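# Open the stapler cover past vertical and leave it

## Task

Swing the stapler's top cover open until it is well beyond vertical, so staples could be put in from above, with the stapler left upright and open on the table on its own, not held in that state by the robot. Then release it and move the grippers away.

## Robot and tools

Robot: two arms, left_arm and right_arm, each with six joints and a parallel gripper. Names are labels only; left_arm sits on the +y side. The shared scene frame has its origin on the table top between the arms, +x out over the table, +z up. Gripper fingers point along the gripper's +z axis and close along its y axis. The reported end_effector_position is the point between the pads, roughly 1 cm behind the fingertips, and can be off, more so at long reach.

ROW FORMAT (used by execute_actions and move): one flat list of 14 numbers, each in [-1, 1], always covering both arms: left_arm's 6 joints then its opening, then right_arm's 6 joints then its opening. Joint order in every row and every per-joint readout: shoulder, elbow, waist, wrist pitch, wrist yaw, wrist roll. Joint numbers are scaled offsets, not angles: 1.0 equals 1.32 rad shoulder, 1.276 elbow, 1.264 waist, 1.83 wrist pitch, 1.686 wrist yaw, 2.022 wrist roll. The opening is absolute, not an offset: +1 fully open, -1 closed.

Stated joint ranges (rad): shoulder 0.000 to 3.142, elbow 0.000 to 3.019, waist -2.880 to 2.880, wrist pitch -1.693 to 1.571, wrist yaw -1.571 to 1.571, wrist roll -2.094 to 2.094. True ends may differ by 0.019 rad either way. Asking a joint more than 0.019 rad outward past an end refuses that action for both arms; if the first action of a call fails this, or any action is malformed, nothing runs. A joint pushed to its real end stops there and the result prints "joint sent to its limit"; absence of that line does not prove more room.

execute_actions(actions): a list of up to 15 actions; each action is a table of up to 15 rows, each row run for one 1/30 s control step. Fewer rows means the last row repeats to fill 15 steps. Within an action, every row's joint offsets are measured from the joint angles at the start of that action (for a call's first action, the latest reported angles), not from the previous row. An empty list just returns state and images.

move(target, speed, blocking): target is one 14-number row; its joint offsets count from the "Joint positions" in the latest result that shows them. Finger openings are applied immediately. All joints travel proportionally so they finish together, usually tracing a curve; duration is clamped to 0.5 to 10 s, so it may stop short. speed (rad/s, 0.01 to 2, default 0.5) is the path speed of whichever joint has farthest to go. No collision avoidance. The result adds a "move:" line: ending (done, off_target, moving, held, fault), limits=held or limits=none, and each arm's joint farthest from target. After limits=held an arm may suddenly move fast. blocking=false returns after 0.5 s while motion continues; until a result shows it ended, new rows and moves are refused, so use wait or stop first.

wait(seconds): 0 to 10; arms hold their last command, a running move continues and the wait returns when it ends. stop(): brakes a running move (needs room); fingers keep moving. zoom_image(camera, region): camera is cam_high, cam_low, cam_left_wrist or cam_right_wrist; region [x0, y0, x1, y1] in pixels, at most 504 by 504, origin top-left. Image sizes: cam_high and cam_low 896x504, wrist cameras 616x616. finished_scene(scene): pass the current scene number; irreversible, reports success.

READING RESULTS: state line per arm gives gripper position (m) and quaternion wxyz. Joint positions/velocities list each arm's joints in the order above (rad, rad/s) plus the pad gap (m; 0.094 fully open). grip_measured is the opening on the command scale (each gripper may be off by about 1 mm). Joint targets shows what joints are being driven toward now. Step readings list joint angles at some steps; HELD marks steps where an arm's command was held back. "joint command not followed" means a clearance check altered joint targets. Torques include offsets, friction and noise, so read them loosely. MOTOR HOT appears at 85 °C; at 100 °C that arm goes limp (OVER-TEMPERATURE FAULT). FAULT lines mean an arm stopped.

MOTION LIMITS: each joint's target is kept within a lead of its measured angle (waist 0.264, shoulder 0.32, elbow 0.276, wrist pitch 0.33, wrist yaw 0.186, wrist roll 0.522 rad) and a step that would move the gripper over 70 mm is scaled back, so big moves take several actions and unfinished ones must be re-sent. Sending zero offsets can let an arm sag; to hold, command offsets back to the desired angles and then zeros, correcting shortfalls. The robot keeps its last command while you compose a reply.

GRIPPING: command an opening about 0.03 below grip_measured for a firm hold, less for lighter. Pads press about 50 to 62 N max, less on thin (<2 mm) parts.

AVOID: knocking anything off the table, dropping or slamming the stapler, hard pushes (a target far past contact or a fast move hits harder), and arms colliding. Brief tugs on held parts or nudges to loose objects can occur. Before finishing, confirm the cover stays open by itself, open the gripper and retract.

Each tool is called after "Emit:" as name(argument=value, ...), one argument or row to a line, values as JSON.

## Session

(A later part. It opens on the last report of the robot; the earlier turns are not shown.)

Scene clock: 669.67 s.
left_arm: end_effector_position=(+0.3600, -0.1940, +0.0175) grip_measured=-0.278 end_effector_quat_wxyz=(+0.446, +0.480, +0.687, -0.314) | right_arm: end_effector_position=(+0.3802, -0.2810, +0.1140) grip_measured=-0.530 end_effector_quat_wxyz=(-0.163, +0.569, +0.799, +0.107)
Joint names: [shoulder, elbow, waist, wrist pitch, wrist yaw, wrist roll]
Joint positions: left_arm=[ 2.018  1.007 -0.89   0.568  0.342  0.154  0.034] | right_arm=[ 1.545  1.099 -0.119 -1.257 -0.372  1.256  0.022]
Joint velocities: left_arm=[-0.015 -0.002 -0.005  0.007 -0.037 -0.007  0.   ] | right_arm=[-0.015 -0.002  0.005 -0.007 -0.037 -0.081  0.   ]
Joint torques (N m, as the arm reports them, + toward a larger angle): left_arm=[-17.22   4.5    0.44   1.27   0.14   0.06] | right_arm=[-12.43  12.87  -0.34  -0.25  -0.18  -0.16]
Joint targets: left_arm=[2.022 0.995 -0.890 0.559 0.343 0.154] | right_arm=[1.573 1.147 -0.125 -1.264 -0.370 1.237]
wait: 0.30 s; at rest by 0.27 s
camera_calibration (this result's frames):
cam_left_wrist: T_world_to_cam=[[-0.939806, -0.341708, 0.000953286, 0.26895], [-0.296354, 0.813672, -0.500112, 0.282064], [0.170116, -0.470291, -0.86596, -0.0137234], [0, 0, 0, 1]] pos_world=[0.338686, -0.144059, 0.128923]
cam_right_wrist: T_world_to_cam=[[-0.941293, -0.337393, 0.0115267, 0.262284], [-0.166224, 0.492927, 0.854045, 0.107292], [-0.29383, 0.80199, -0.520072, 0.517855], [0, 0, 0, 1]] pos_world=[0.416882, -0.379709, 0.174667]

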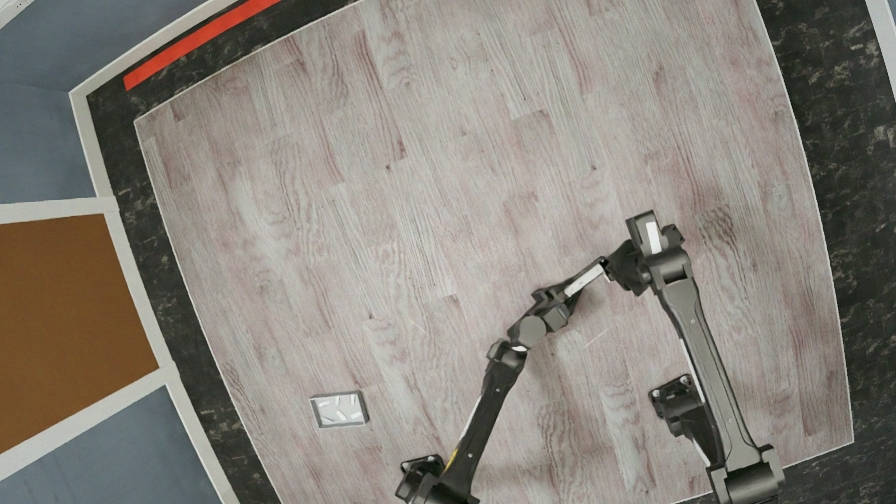

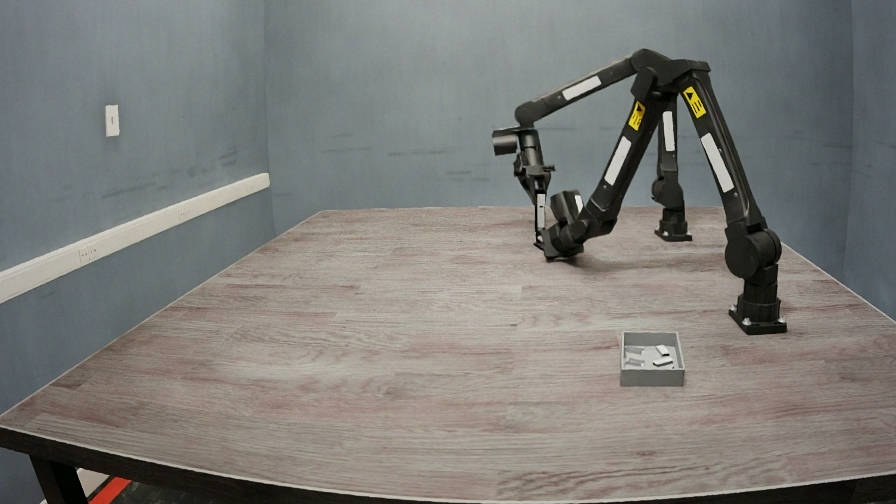

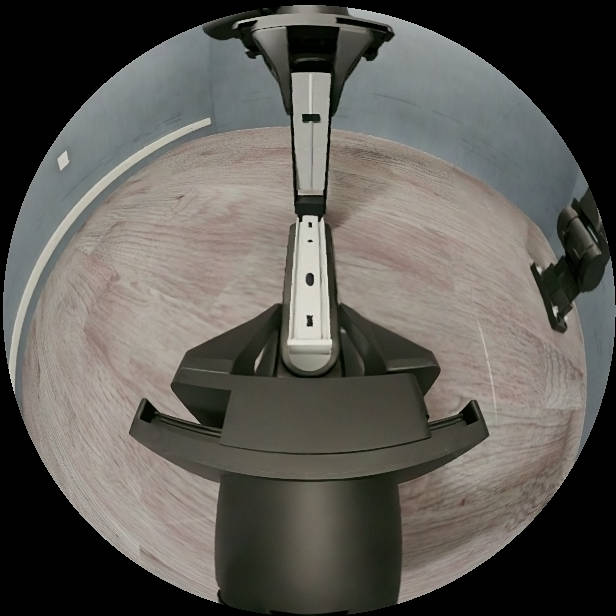

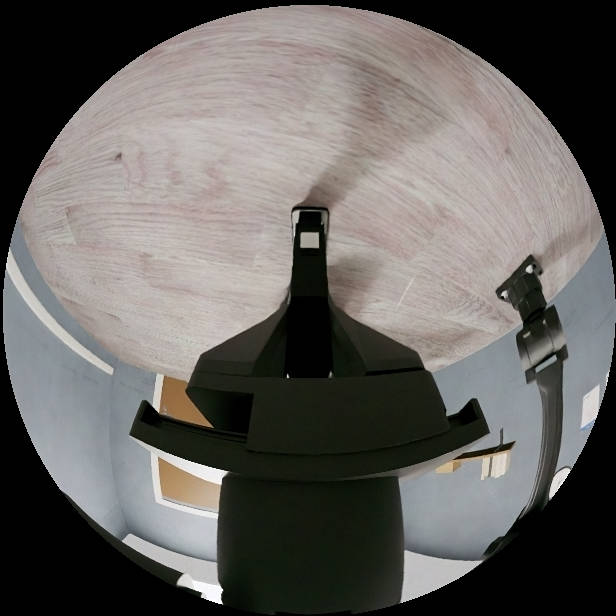

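Emit:
execute_actions(
  actions=[
    [
[0.003,-0.0094,0.0,-0.0049,0.0,0.0,-0.32, 0.0265,0.0404,-0.0109,-0.0038,0.0,-0.0150,-0.56],
[0.003,-0.0094,0.0,-0.0049,0.0,0.0,-0.32, 0.0319,0.0432,-0.0170,-0.0060,0.0,-0.0205,-0.56],
[0.003,-0.0094,0.0,-0.0049,0.0,0.0,-0.32, 0.0372,0.0459,-0.0232,-0.0090,-0.0074,-0.0261,-0.56],
[0.003,-0.0094,0.0,-0.0049,0.0,0.0,-0.32, 0.0425,0.0487,-0.0293,-0.0125,-0.0147,-0.0316,-0.56],
[0.003,-0.0094,0.0,-0.0049,0.0,0.0,-0.32, 0.0479,0.0515,-0.0355,-0.0164,-0.0221,-0.0372,-0.56],
[0.003,-0.0094,0.0,-0.0049,0.0,0.0,-0.32, 0.0532,0.0543,-0.0417,-0.0202,-0.0294,-0.0427,-0.56],
[0.003,-0.0094,0.0,-0.0049,0.0,0.0,-0.32, 0.0585,0.0571,-0.0478,-0.0241,-0.0368,-0.0483,-0.56],
[0.003,-0.0094,0.0,-0.0049,0.0,0.0,-0.32, 0.0638,0.0598,-0.0540,-0.0280,-0.0441,-0.0538,-0.56],
[0.003,-0.0094,0.0,-0.0049,0.0,0.0,-0.32, 0.0692,0.0626,-0.0601,-0.0318,-0.0515,-0.0594,-0.56],
[0.003,-0.0094,0.0,-0.0049,0.0,0.0,-0.32, 0.0745,0.0654,-0.0663,-0.0357,-0.0588,-0.0649,-0.56],
[0.003,-0.0094,0.0,-0.0049,0.0,0.0,-0.32, 0.0798,0.0682,-0.0725,-0.0395,-0.0662,-0.0705,-0.56],
[0.003,-0.0094,0.0,-0.0049,0.0,0.0,-0.32, 0.0798,0.0709,-0.0786,-0.0434,-0.0735,-0.0760,-0.56],
[0.003,-0.0094,0.0,-0.0049,0.0,0.0,-0.32, 0.0798,0.0709,-0.0786,-0.0470,-0.0809,-0.0760,-0.56],
[0.003,-0.0094,0.0,-0.0049,0.0,0.0,-0.32, 0.0798,0.0709,-0.0786,-0.0501,-0.0882,-0.0760,-0.56]
],
  ],
)

Emit:
wait(
  seconds=0.3,
)

Scene clock: 682.23 s.
left_arm: end_effector_position=(+0.3600, -0.1940, +0.0175) grip_measured=-0.278 end_effector_quat_wxyz=(+0.446, +0.479, +0.687, -0.315) | right_arm: end_effector_position=(+0.3852, -0.2934, +0.1127) grip_measured=-0.530 end_effector_quat_wxyz=(-0.234, +0.559, +0.780, +0.155)
Joint names: [shoulder, elbow, waist, wrist pitch, wrist yaw, wrist roll]
Joint positions: left_arm=[ 2.018  1.007 -0.89   0.568  0.342  0.153  0.034] | right_arm=[ 1.62   1.141 -0.208 -1.341 -0.517  1.131  0.022]
Joint velocities: left_arm=[ 0.005 -0.012 -0.005  0.002  0.037 -0.007 -0.001] | right_arm=[ 0.073  0.032 -0.122 -0.09  -0.125 -0.154 -0.   ]
Joint torques (N m, as the arm reports them, + toward a larger angle): left_arm=[-17.45   4.51   0.61   1.23   0.11   0.07] | right_arm=[-13.75  12.39   0.69  -0.22  -0.23   0.  ]
Joint targets: left_arm=[2.022 0.995 -0.890 0.559 0.342 0.154] | right_arm=[1.651 1.190 -0.218 -1.349 -0.521 1.102]
Step readings (joint positions):
0: left_arm=[2.018 1.007 -0.890 0.568 0.342 0.154] | right_arm=[1.545 1.099 -0.119 -1.257 -0.372 1.256]
1: left_arm=[2.018 1.007 -0.890 0.568 0.342 0.154] | right_arm=[1.545 1.099 -0.119 -1.258 -0.372 1.255]
2: left_arm=[2.018 1.007 -0.890 0.568 0.342 0.154] | right_arm=[1.547 1.100 -0.120 -1.259 -0.373 1.252]
4: left_arm=[2.018 1.007 -0.890 0.568 0.342 0.154] | right_arm=[1.554 1.106 -0.125 -1.267 -0.384 1.242]
8: left_arm=[2.018 1.007 -0.890 0.568 0.342 0.153] | right_arm=[1.579 1.121 -0.158 -1.295 -0.436 1.203]
15: Joint positions above
camera_calibration (this result's frames):
cam_left_wrist: T_world_to_cam=[[-0.939475, -0.34261, 0.00219664, 0.268699], [-0.29773, 0.813203, -0.500057, 0.28246], [0.169539, -0.470445, -0.86599, -0.0135509], [0, 0, 0, 1]] pos_world=[0.33883, -0.144013, 0.128921]
cam_right_wrist: T_world_to_cam=[[-0.942474, -0.333933, 0.0152185, 0.263873], [-0.107774, 0.346639, 0.931787, 0.041171], [-0.31643, 0.876544, -0.362687, 0.541523], [0, 0, 0, 1]] pos_world=[0.424484, -0.400825, 0.154025]

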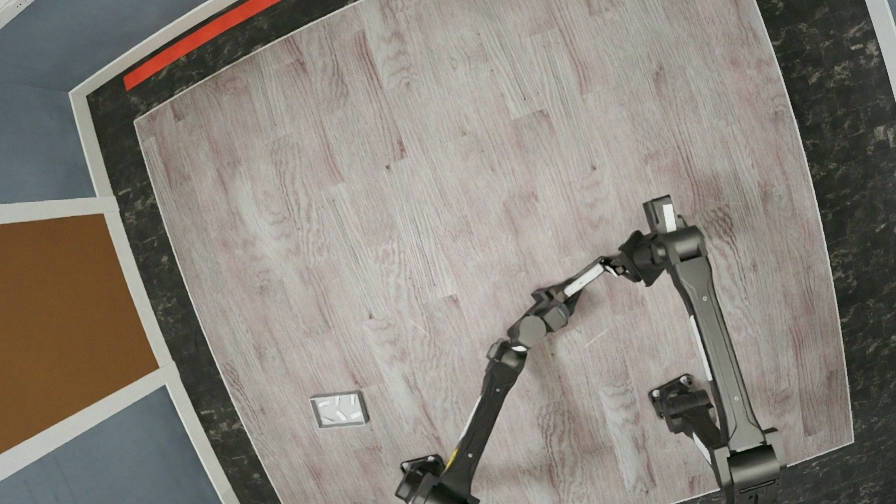

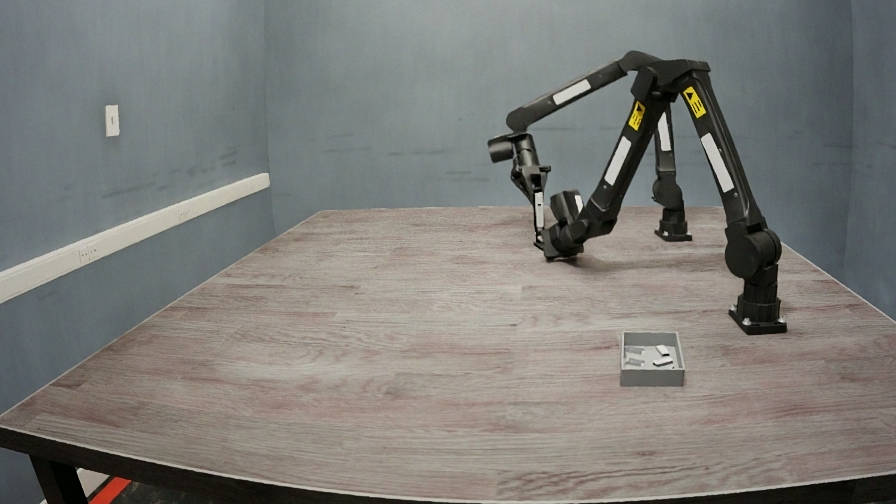

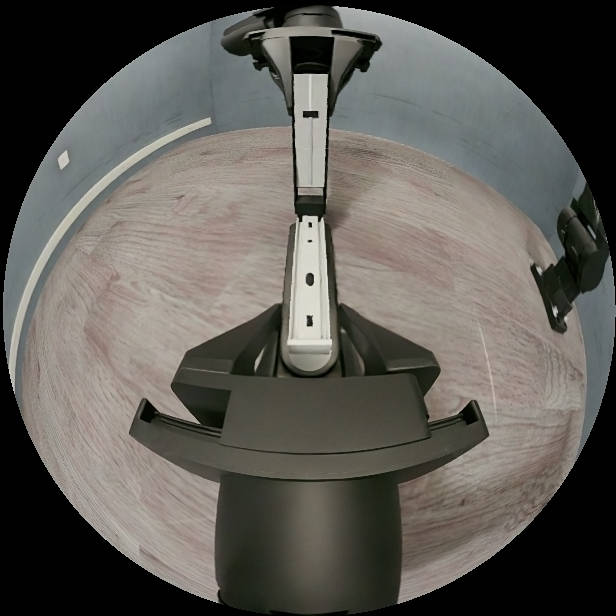

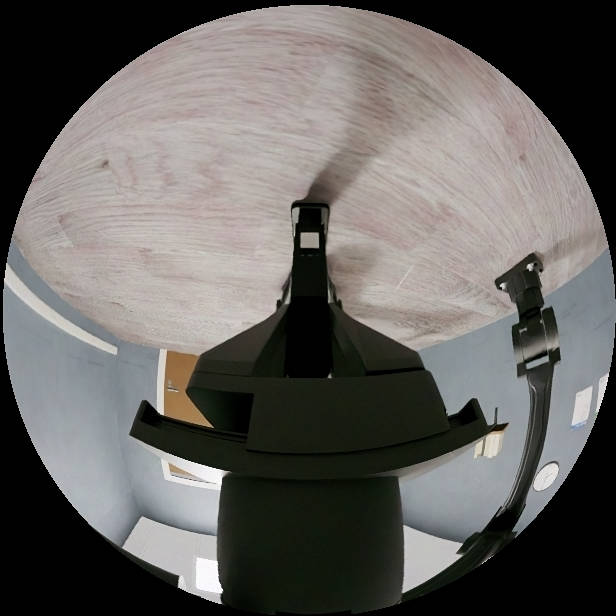

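Scene clock: 682.53 s.
left_arm: end_effector_position=(+0.3600, -0.1940, +0.0175) grip_measured=-0.278 end_effector_quat_wxyz=(+0.446, +0.479, +0.687, -0.315) | right_arm: end_effector_position=(+0.3852, -0.2941, +0.1127) grip_measured=-0.530 end_effector_quat_wxyz=(-0.236, +0.556, +0.781, +0.158)
Joint names: [shoulder, elbow, waist, wrist pitch, wrist yaw, wrist roll]
Joint positions: left_arm=[ 2.018  1.007 -0.89   0.568  0.342  0.153  0.034] | right_arm=[ 1.623  1.142 -0.211 -1.344 -0.522  1.12   0.022]
Joint velocities: left_arm=[-0.005 -0.012 -0.005 -0.002 -0.037 -0.066 -0.001] | right_arm=[-0.015  0.007  0.005 -0.007 -0.007 -0.066 -0.   ]
Joint torques (N m, as the arm reports them, + toward a larger angle): left_arm=[-17.35   4.49   0.52   1.2    0.16   0.09] | right_arm=[-13.55  12.48   0.08  -0.4   -0.29  -0.16]
Joint targets: left_arm=[2.022 0.995 -0.890 0.559 0.343 0.154] | right_arm=[1.651 1.190 -0.218 -1.349 -0.521 1.102]
wait: 0.30 s; at rest by 0.27 s
camera_calibration (this result's frames):
cam_left_wrist: T_world_to_cam=[[-0.939475, -0.34261, 0.00219664, 0.268699], [-0.29773, 0.813203, -0.500057, 0.28246], [0.169539, -0.470445, -0.86599, -0.0135509], [0, 0, 0, 1]] pos_world=[0.33883, -0.144013, 0.128921]
cam_right_wrist: T_world_to_cam=[[-0.941036, -0.338088, 0.0121908, 0.262262], [-0.109892, 0.339557, 0.934144, 0.039911], [-0.319962, 0.877723, -0.356688, 0.543073], [0, 0, 0, 1]] pos_world=[0.424947, -0.401552, 0.153228]

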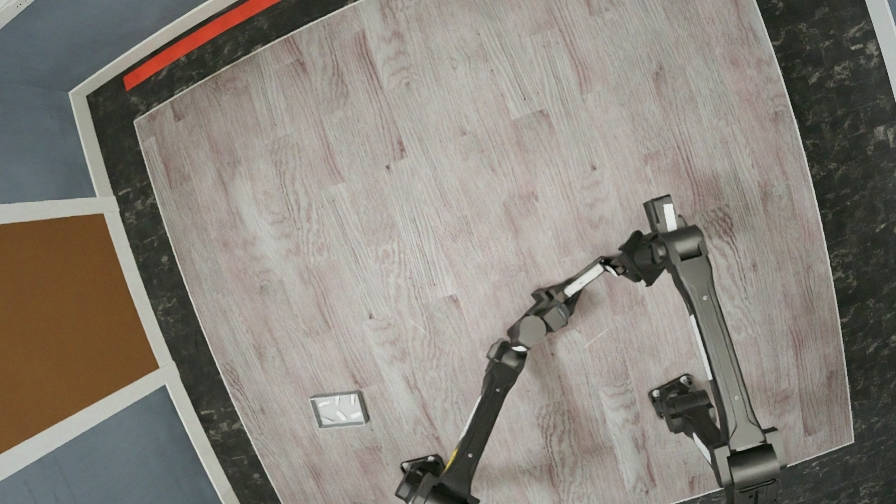

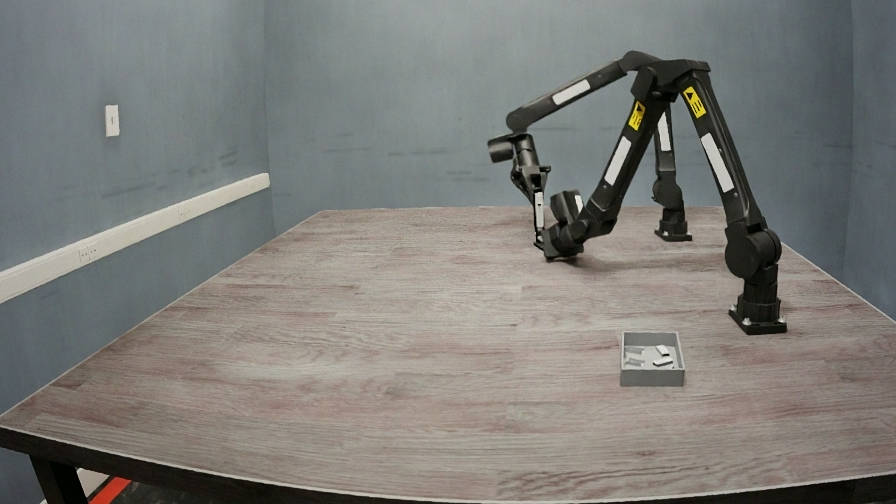

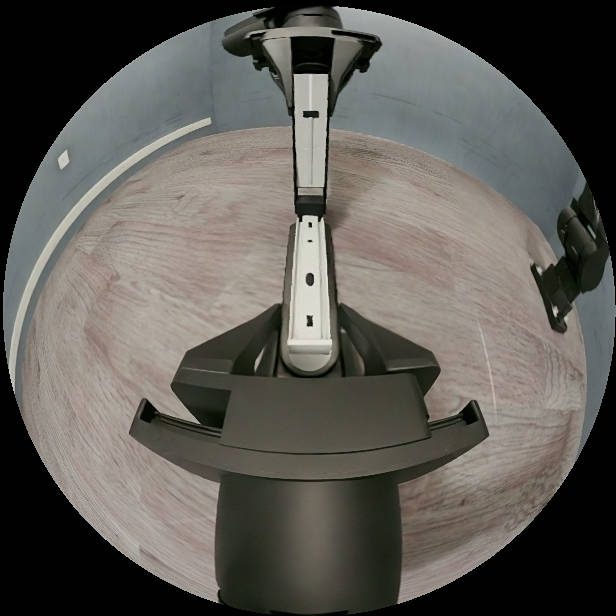

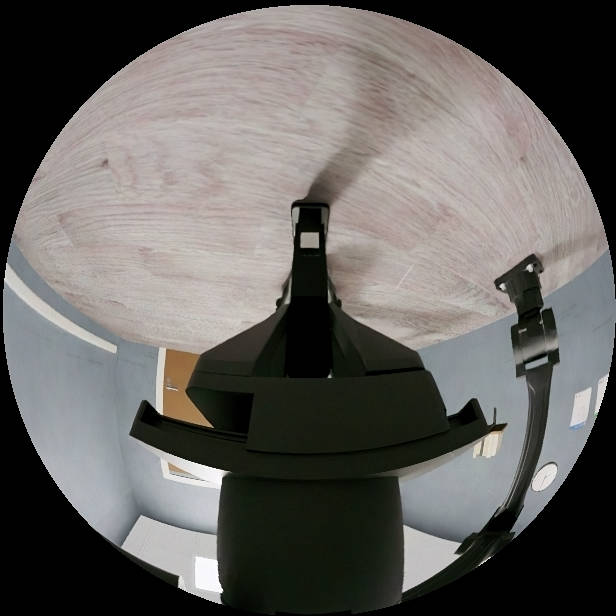

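Emit:
execute_actions(
  actions=[],
)

Scene clock: 691.67 s.
left_arm: end_effector_position=(+0.3600, -0.1940, +0.0175) grip_measured=-0.278 end_effector_quat_wxyz=(+0.446, +0.479, +0.687, -0.315) | right_arm: end_effector_position=(+0.3852, -0.2941, +0.1127) grip_measured=-0.530 end_effector_quat_wxyz=(-0.236, +0.556, +0.781, +0.158)
Joint names: [shoulder, elbow, waist, wrist pitch, wrist yaw, wrist roll]
Joint positions: left_arm=[ 2.018  1.007 -0.89   0.568  0.342  0.153  0.034] | right_arm=[ 1.623  1.142 -0.211 -1.344 -0.522  1.12   0.022]
Joint velocities: left_arm=[-0.005  0.002  0.005 -0.007  0.007 -0.051 -0.002] | right_arm=[-0.015  0.007  0.005 -0.017 -0.007 -0.022  0.001]
Joint torques (N m, as the arm reports them, + toward a larger angle): left_arm=[-17.2    4.51   0.61   1.26   0.16   0.09] | right_arm=[-13.46  12.48   0.12  -0.4   -0.29  -0.16]
Joint targets: left_arm=[2.022 0.995 -0.890 0.559 0.343 0.154] | right_arm=[1.651 1.190 -0.218 -1.349 -0.521 1.102]
camera_calibration (this result's frames):
cam_left_wrist: T_world_to_cam=[[-0.939475, -0.34261, 0.00219664, 0.268699], [-0.29773, 0.813203, -0.500057, 0.28246], [0.169539, -0.470445, -0.86599, -0.0135509], [0, 0, 0, 1]] pos_world=[0.33883, -0.144013, 0.128921]
cam_right_wrist: T_world_to_cam=[[-0.941036, -0.338088, 0.0121908, 0.262262], [-0.109892, 0.339557, 0.934144, 0.039911], [-0.319962, 0.877723, -0.356688, 0.543073], [0, 0, 0, 1]] pos_world=[0.424947, -0.401552, 0.153228]

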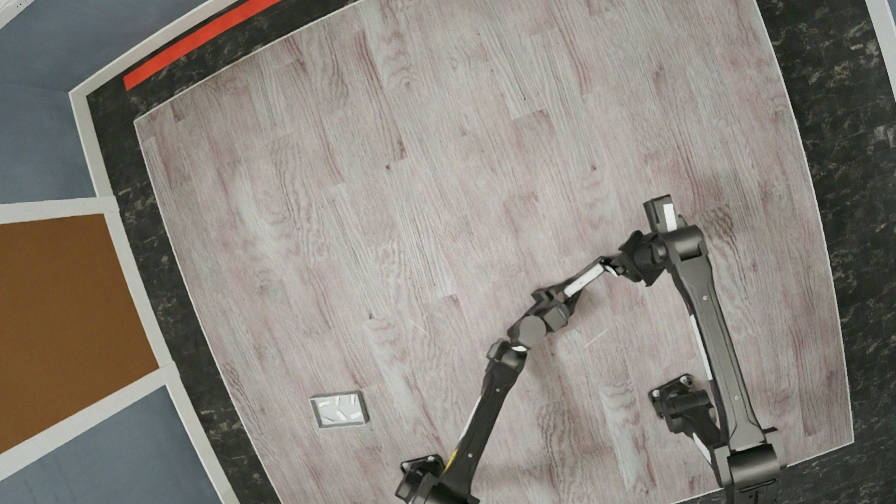

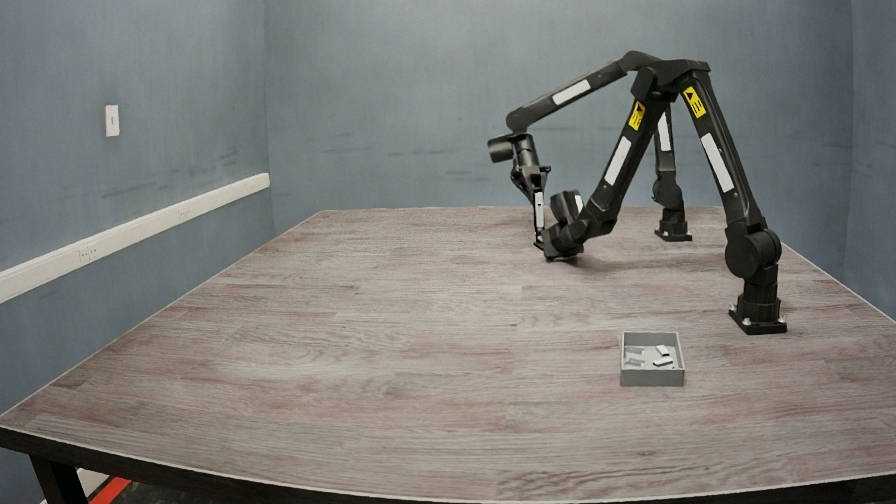

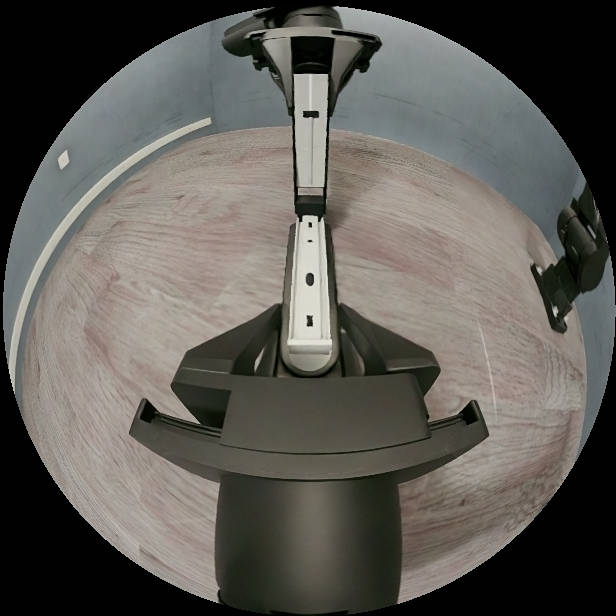

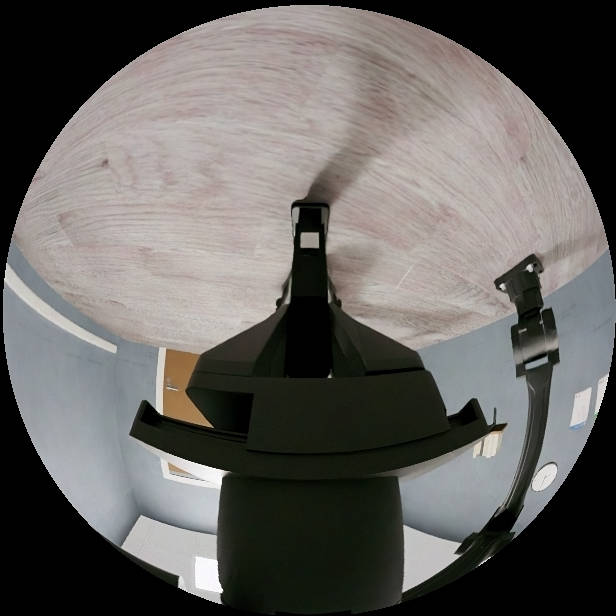

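Emit:
execute_actions(
  actions=[
    [[0.003,-0.0094,0,-0.0049,0,0,-0.32,0.0274,0.0408,-0.0108,-0.0027,0.0006,-0.0152,-0.56],[0.003,-0.0094,0,-0.0049,0,0,-0.32,0.0336,0.0440,-0.0160,-0.0027,0.0006,-0.0214,-0.56],[0.003,-0.0094,0,-0.0049,0,0,-0.32,0.0399,0.0471,-0.0213,-0.0077,-0.0058,-0.0277,-0.56],[0.003,-0.0094,0,-0.0049,0,0,-0.32,0.0461,0.0503,-0.0265,-0.0127,-0.0122,-0.0339,-0.56],[0.003,-0.0094,0,-0.0049,0,0,-0.32,0.0523,0.0535,-0.0318,-0.0177,-0.0186,-0.0402,-0.56],[0.003,-0.0094,0,-0.0049,0,0,-0.32,0.0585,0.0567,-0.0370,-0.0227,-0.0250,-0.0464,-0.56],[0.003,-0.0094,0,-0.0049,0,0,-0.32,0.0647,0.0598,-0.0423,-0.0277,-0.0314,-0.0527,-0.56],[0.003,-0.0094,0,-0.0049,0,0,-0.32,0.0709,0.0630,-0.0475,-0.0327,-0.0378,-0.0589,-0.56],[0.003,-0.0094,0,-0.0049,0,0,-0.32,0.0772,0.0662,-0.0528,-0.0376,-0.0442,-0.0652,-0.56],[0.003,-0.0094,0,-0.0049,0,0,-0.32,0.0834,0.0694,-0.0580,-0.0426,-0.0506,-0.0714,-0.56],[0.003,-0.0094,0,-0.0049,0,0,-0.32,0.0896,0.0725,-0.0633,-0.0476,-0.0570,-0.0777,-0.56],[0.003,-0.0094,0,-0.0049,0,0,-0.32,0.0958,0.0757,-0.0685,-0.0526,-0.0634,-0.0839,-0.56],[0.003,-0.0094,0,-0.0049,0,0,-0.32,0.0958,0.0757,-0.0685,-0.0576,-0.0698,-0.0839,-0.56],[0.003,-0.0094,0,-0.0049,0,0,-0.32,0.0958,0.0757,-0.0685,-0.0626,-0.0762,-0.0839,-0.56],[0.003,-0.0094,0,-0.0049,0,0,-0.32,0.0958,0.0757,-0.0685,-0.0626,-0.0762,-0.0839,-0.56]],
  ],
)

Emit:
wait(
  seconds=0.3,
)

Scene clock: 706.93 s.
left_arm: end_effector_position=(+0.3603, -0.1939, +0.0175) grip_measured=-0.278 end_effector_quat_wxyz=(+0.446, +0.479, +0.688, -0.314) | right_arm: end_effector_position=(+0.3901, -0.3060, +0.1091) grip_measured=-0.530 end_effector_quat_wxyz=(-0.304, +0.542, +0.756, +0.204)
Joint names: [shoulder, elbow, waist, wrist pitch, wrist yaw, wrist roll]
Joint positions: left_arm=[ 2.018  1.007 -0.89   0.568  0.34   0.152  0.034] | right_arm=[ 1.717  1.189 -0.286 -1.449 -0.648  0.982  0.022]
Joint velocities: left_arm=[-0.005  0.002  0.005  0.007  0.007 -0.037  0.001] | right_arm=[ 0.122  0.032 -0.093 -0.129 -0.183 -0.212  0.002]
Joint torques (N m, as the arm reports them, + toward a larger angle): left_arm=[-17.16   4.59   0.42   1.23   0.23   0.07] | right_arm=[-14.92  11.71   0.    -0.48  -0.31   0.05]
Joint targets: left_arm=[2.022 0.995 -0.890 0.559 0.342 0.153] | right_arm=[1.749 1.238 -0.298 -1.459 -0.651 0.950]
Step readings (joint positions):
0: left_arm=[2.018 1.007 -0.890 0.568 0.342 0.153] | right_arm=[1.623 1.142 -0.211 -1.344 -0.522 1.120]
1: left_arm=[2.018 1.007 -0.890 0.568 0.342 0.153] | right_arm=[1.623 1.142 -0.211 -1.344 -0.522 1.119]
2: left_arm=[2.018 1.007 -0.890 0.568 0.342 0.153] | right_arm=[1.624 1.143 -0.212 -1.346 -0.523 1.116]
4: left_arm=[2.018 1.007 -0.890 0.568 0.341 0.153] | right_arm=[1.632 1.148 -0.216 -1.354 -0.532 1.105]
8: left_arm=[2.018 1.007 -0.890 0.568 0.340 0.152] | right_arm=[1.664 1.165 -0.243 -1.389 -0.576 1.064]
15: Joint positions above
camera_calibration (this result's frames):
cam_left_wrist: T_world_to_cam=[[-0.938949, -0.34405, 0.00193582, 0.268494], [-0.298895, 0.812903, -0.499851, 0.282785], [0.1704, -0.469913, -0.86611, -0.0137799], [0, 0, 0, 1]] pos_world=[0.338973, -0.143977, 0.128895]
cam_right_wrist: T_world_to_cam=[[-0.942321, -0.334345, 0.0156362, 0.264175], [-0.0492009, 0.184574, 0.981586, -0.0283858], [-0.331074, 0.9242, -0.190378, 0.554225], [0, 0, 0, 1]] pos_world=[0.43103, -0.41865, 0.129245]

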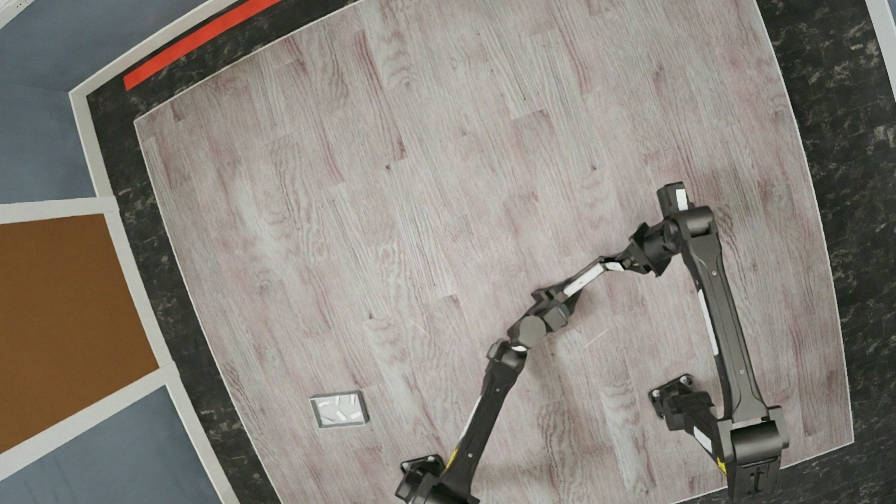

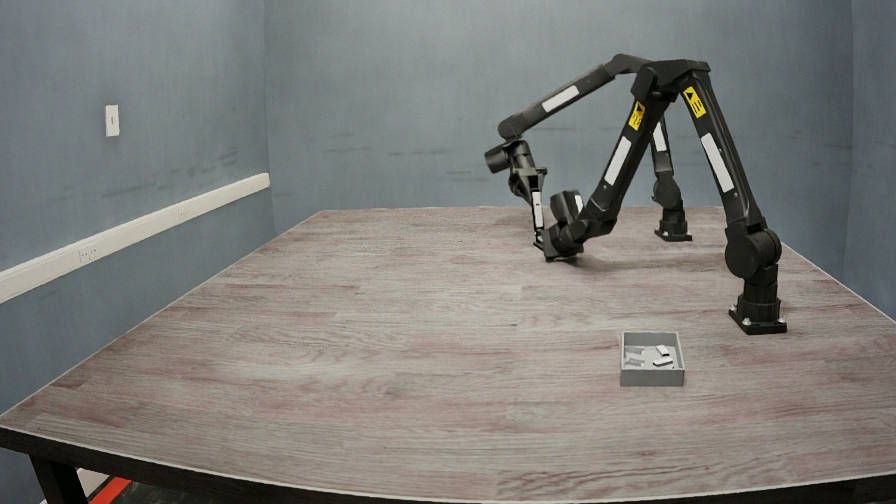

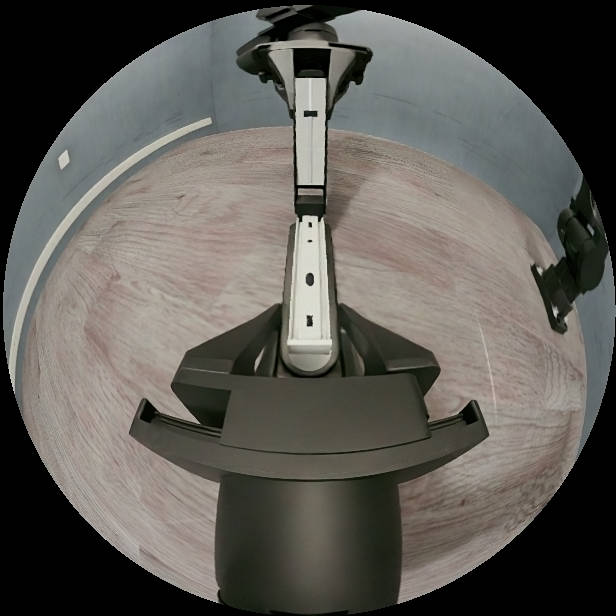

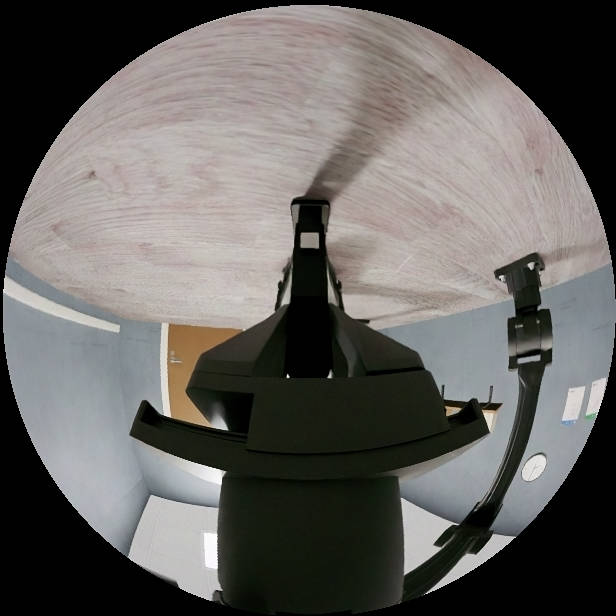

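Scene clock: 707.23 s.
left_arm: end_effector_position=(+0.3603, -0.1939, +0.0175) grip_measured=-0.278 end_effector_quat_wxyz=(+0.446, +0.479, +0.688, -0.314) | right_arm: end_effector_position=(+0.3901, -0.3065, +0.1090) grip_measured=-0.530 end_effector_quat_wxyz=(-0.306, +0.539, +0.757, +0.207)
Joint names: [shoulder, elbow, waist, wrist pitch, wrist yaw, wrist roll]
Joint positions: left_arm=[ 2.018  1.007 -0.89   0.568  0.34   0.152  0.034] | right_arm=[ 1.721  1.191 -0.29  -1.455 -0.653  0.968  0.022]
Joint velocities: left_arm=[-0.005 -0.017 -0.005  0.002  0.022 -0.022  0.002] | right_arm=[ 0.005  0.002 -0.005 -0.002 -0.007 -0.022  0.001]
Joint torques (N m, as the arm reports them, + toward a larger angle): left_arm=[-17.22   4.5    0.5    1.26   0.23   0.07] | right_arm=[-14.37  11.93  -0.44  -0.59  -0.35  -0.15]
Joint targets: left_arm=[2.022 0.995 -0.890 0.559 0.342 0.153] | right_arm=[1.749 1.238 -0.298 -1.459 -0.651 0.951]
wait: 0.30 s; no rest
camera_calibration (this result's frames):
cam_left_wrist: T_world_to_cam=[[-0.938831, -0.344374, 0.00178333, 0.268456], [-0.299114, 0.812854, -0.499799, 0.282845], [0.170668, -0.46976, -0.866139, -0.0138524], [0, 0, 0, 1]] pos_world=[0.339001, -0.14397, 0.128889]
cam_right_wrist: T_world_to_cam=[[-0.940656, -0.339162, 0.0116733, 0.262241], [-0.0511247, 0.17563, 0.983128, -0.0303653], [-0.33549, 0.924188, -0.182547, 0.555517], [0, 0, 0, 1]] pos_world=[0.431497, -0.419127, 0.1282]

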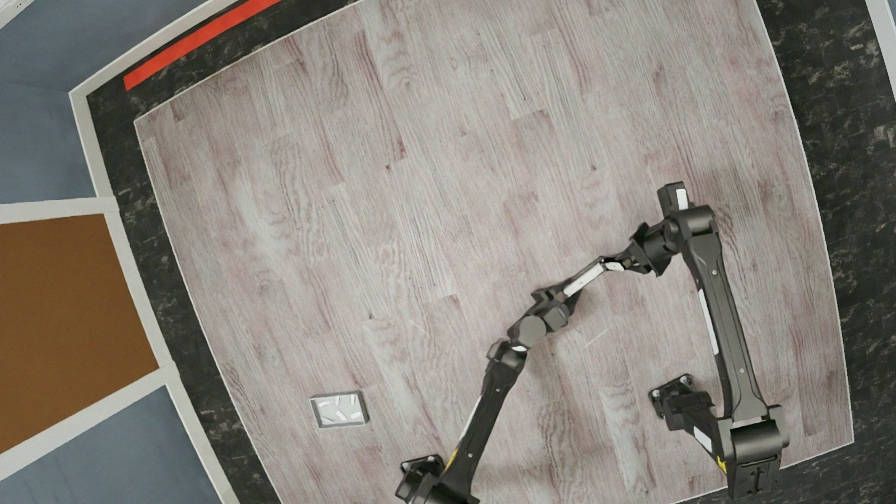

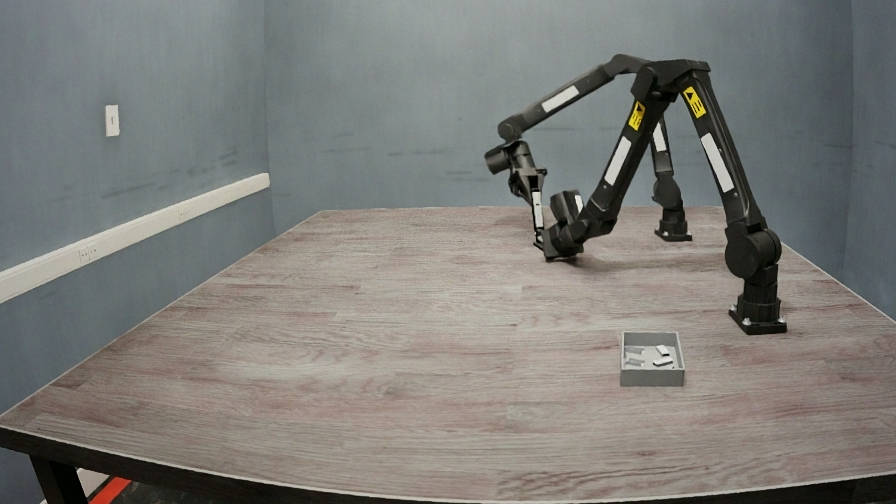

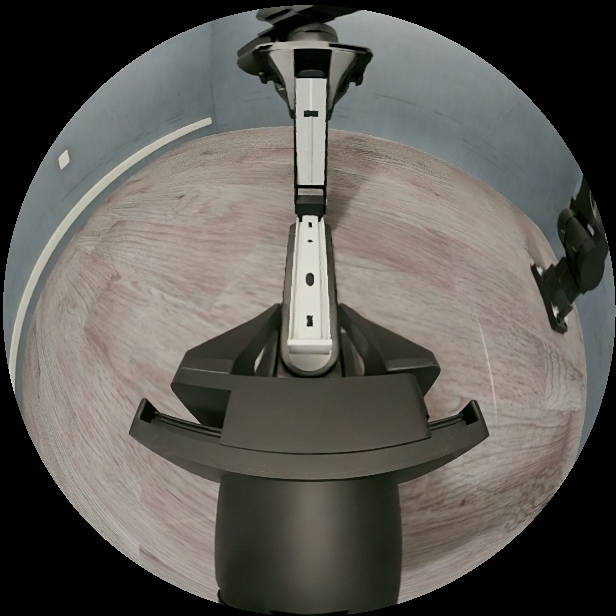

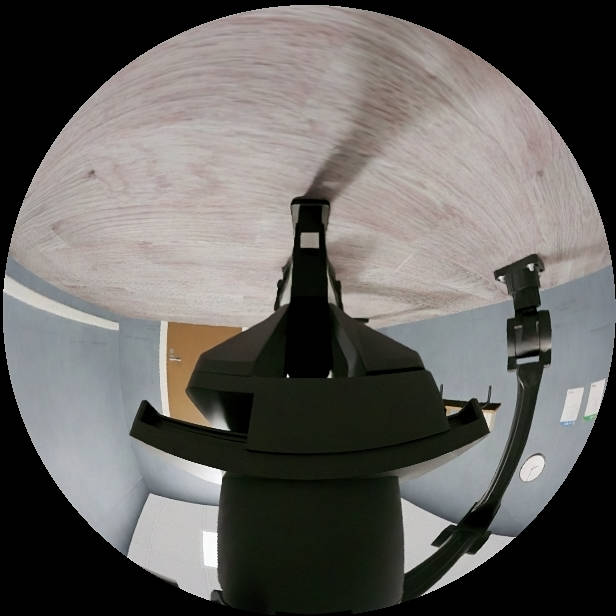

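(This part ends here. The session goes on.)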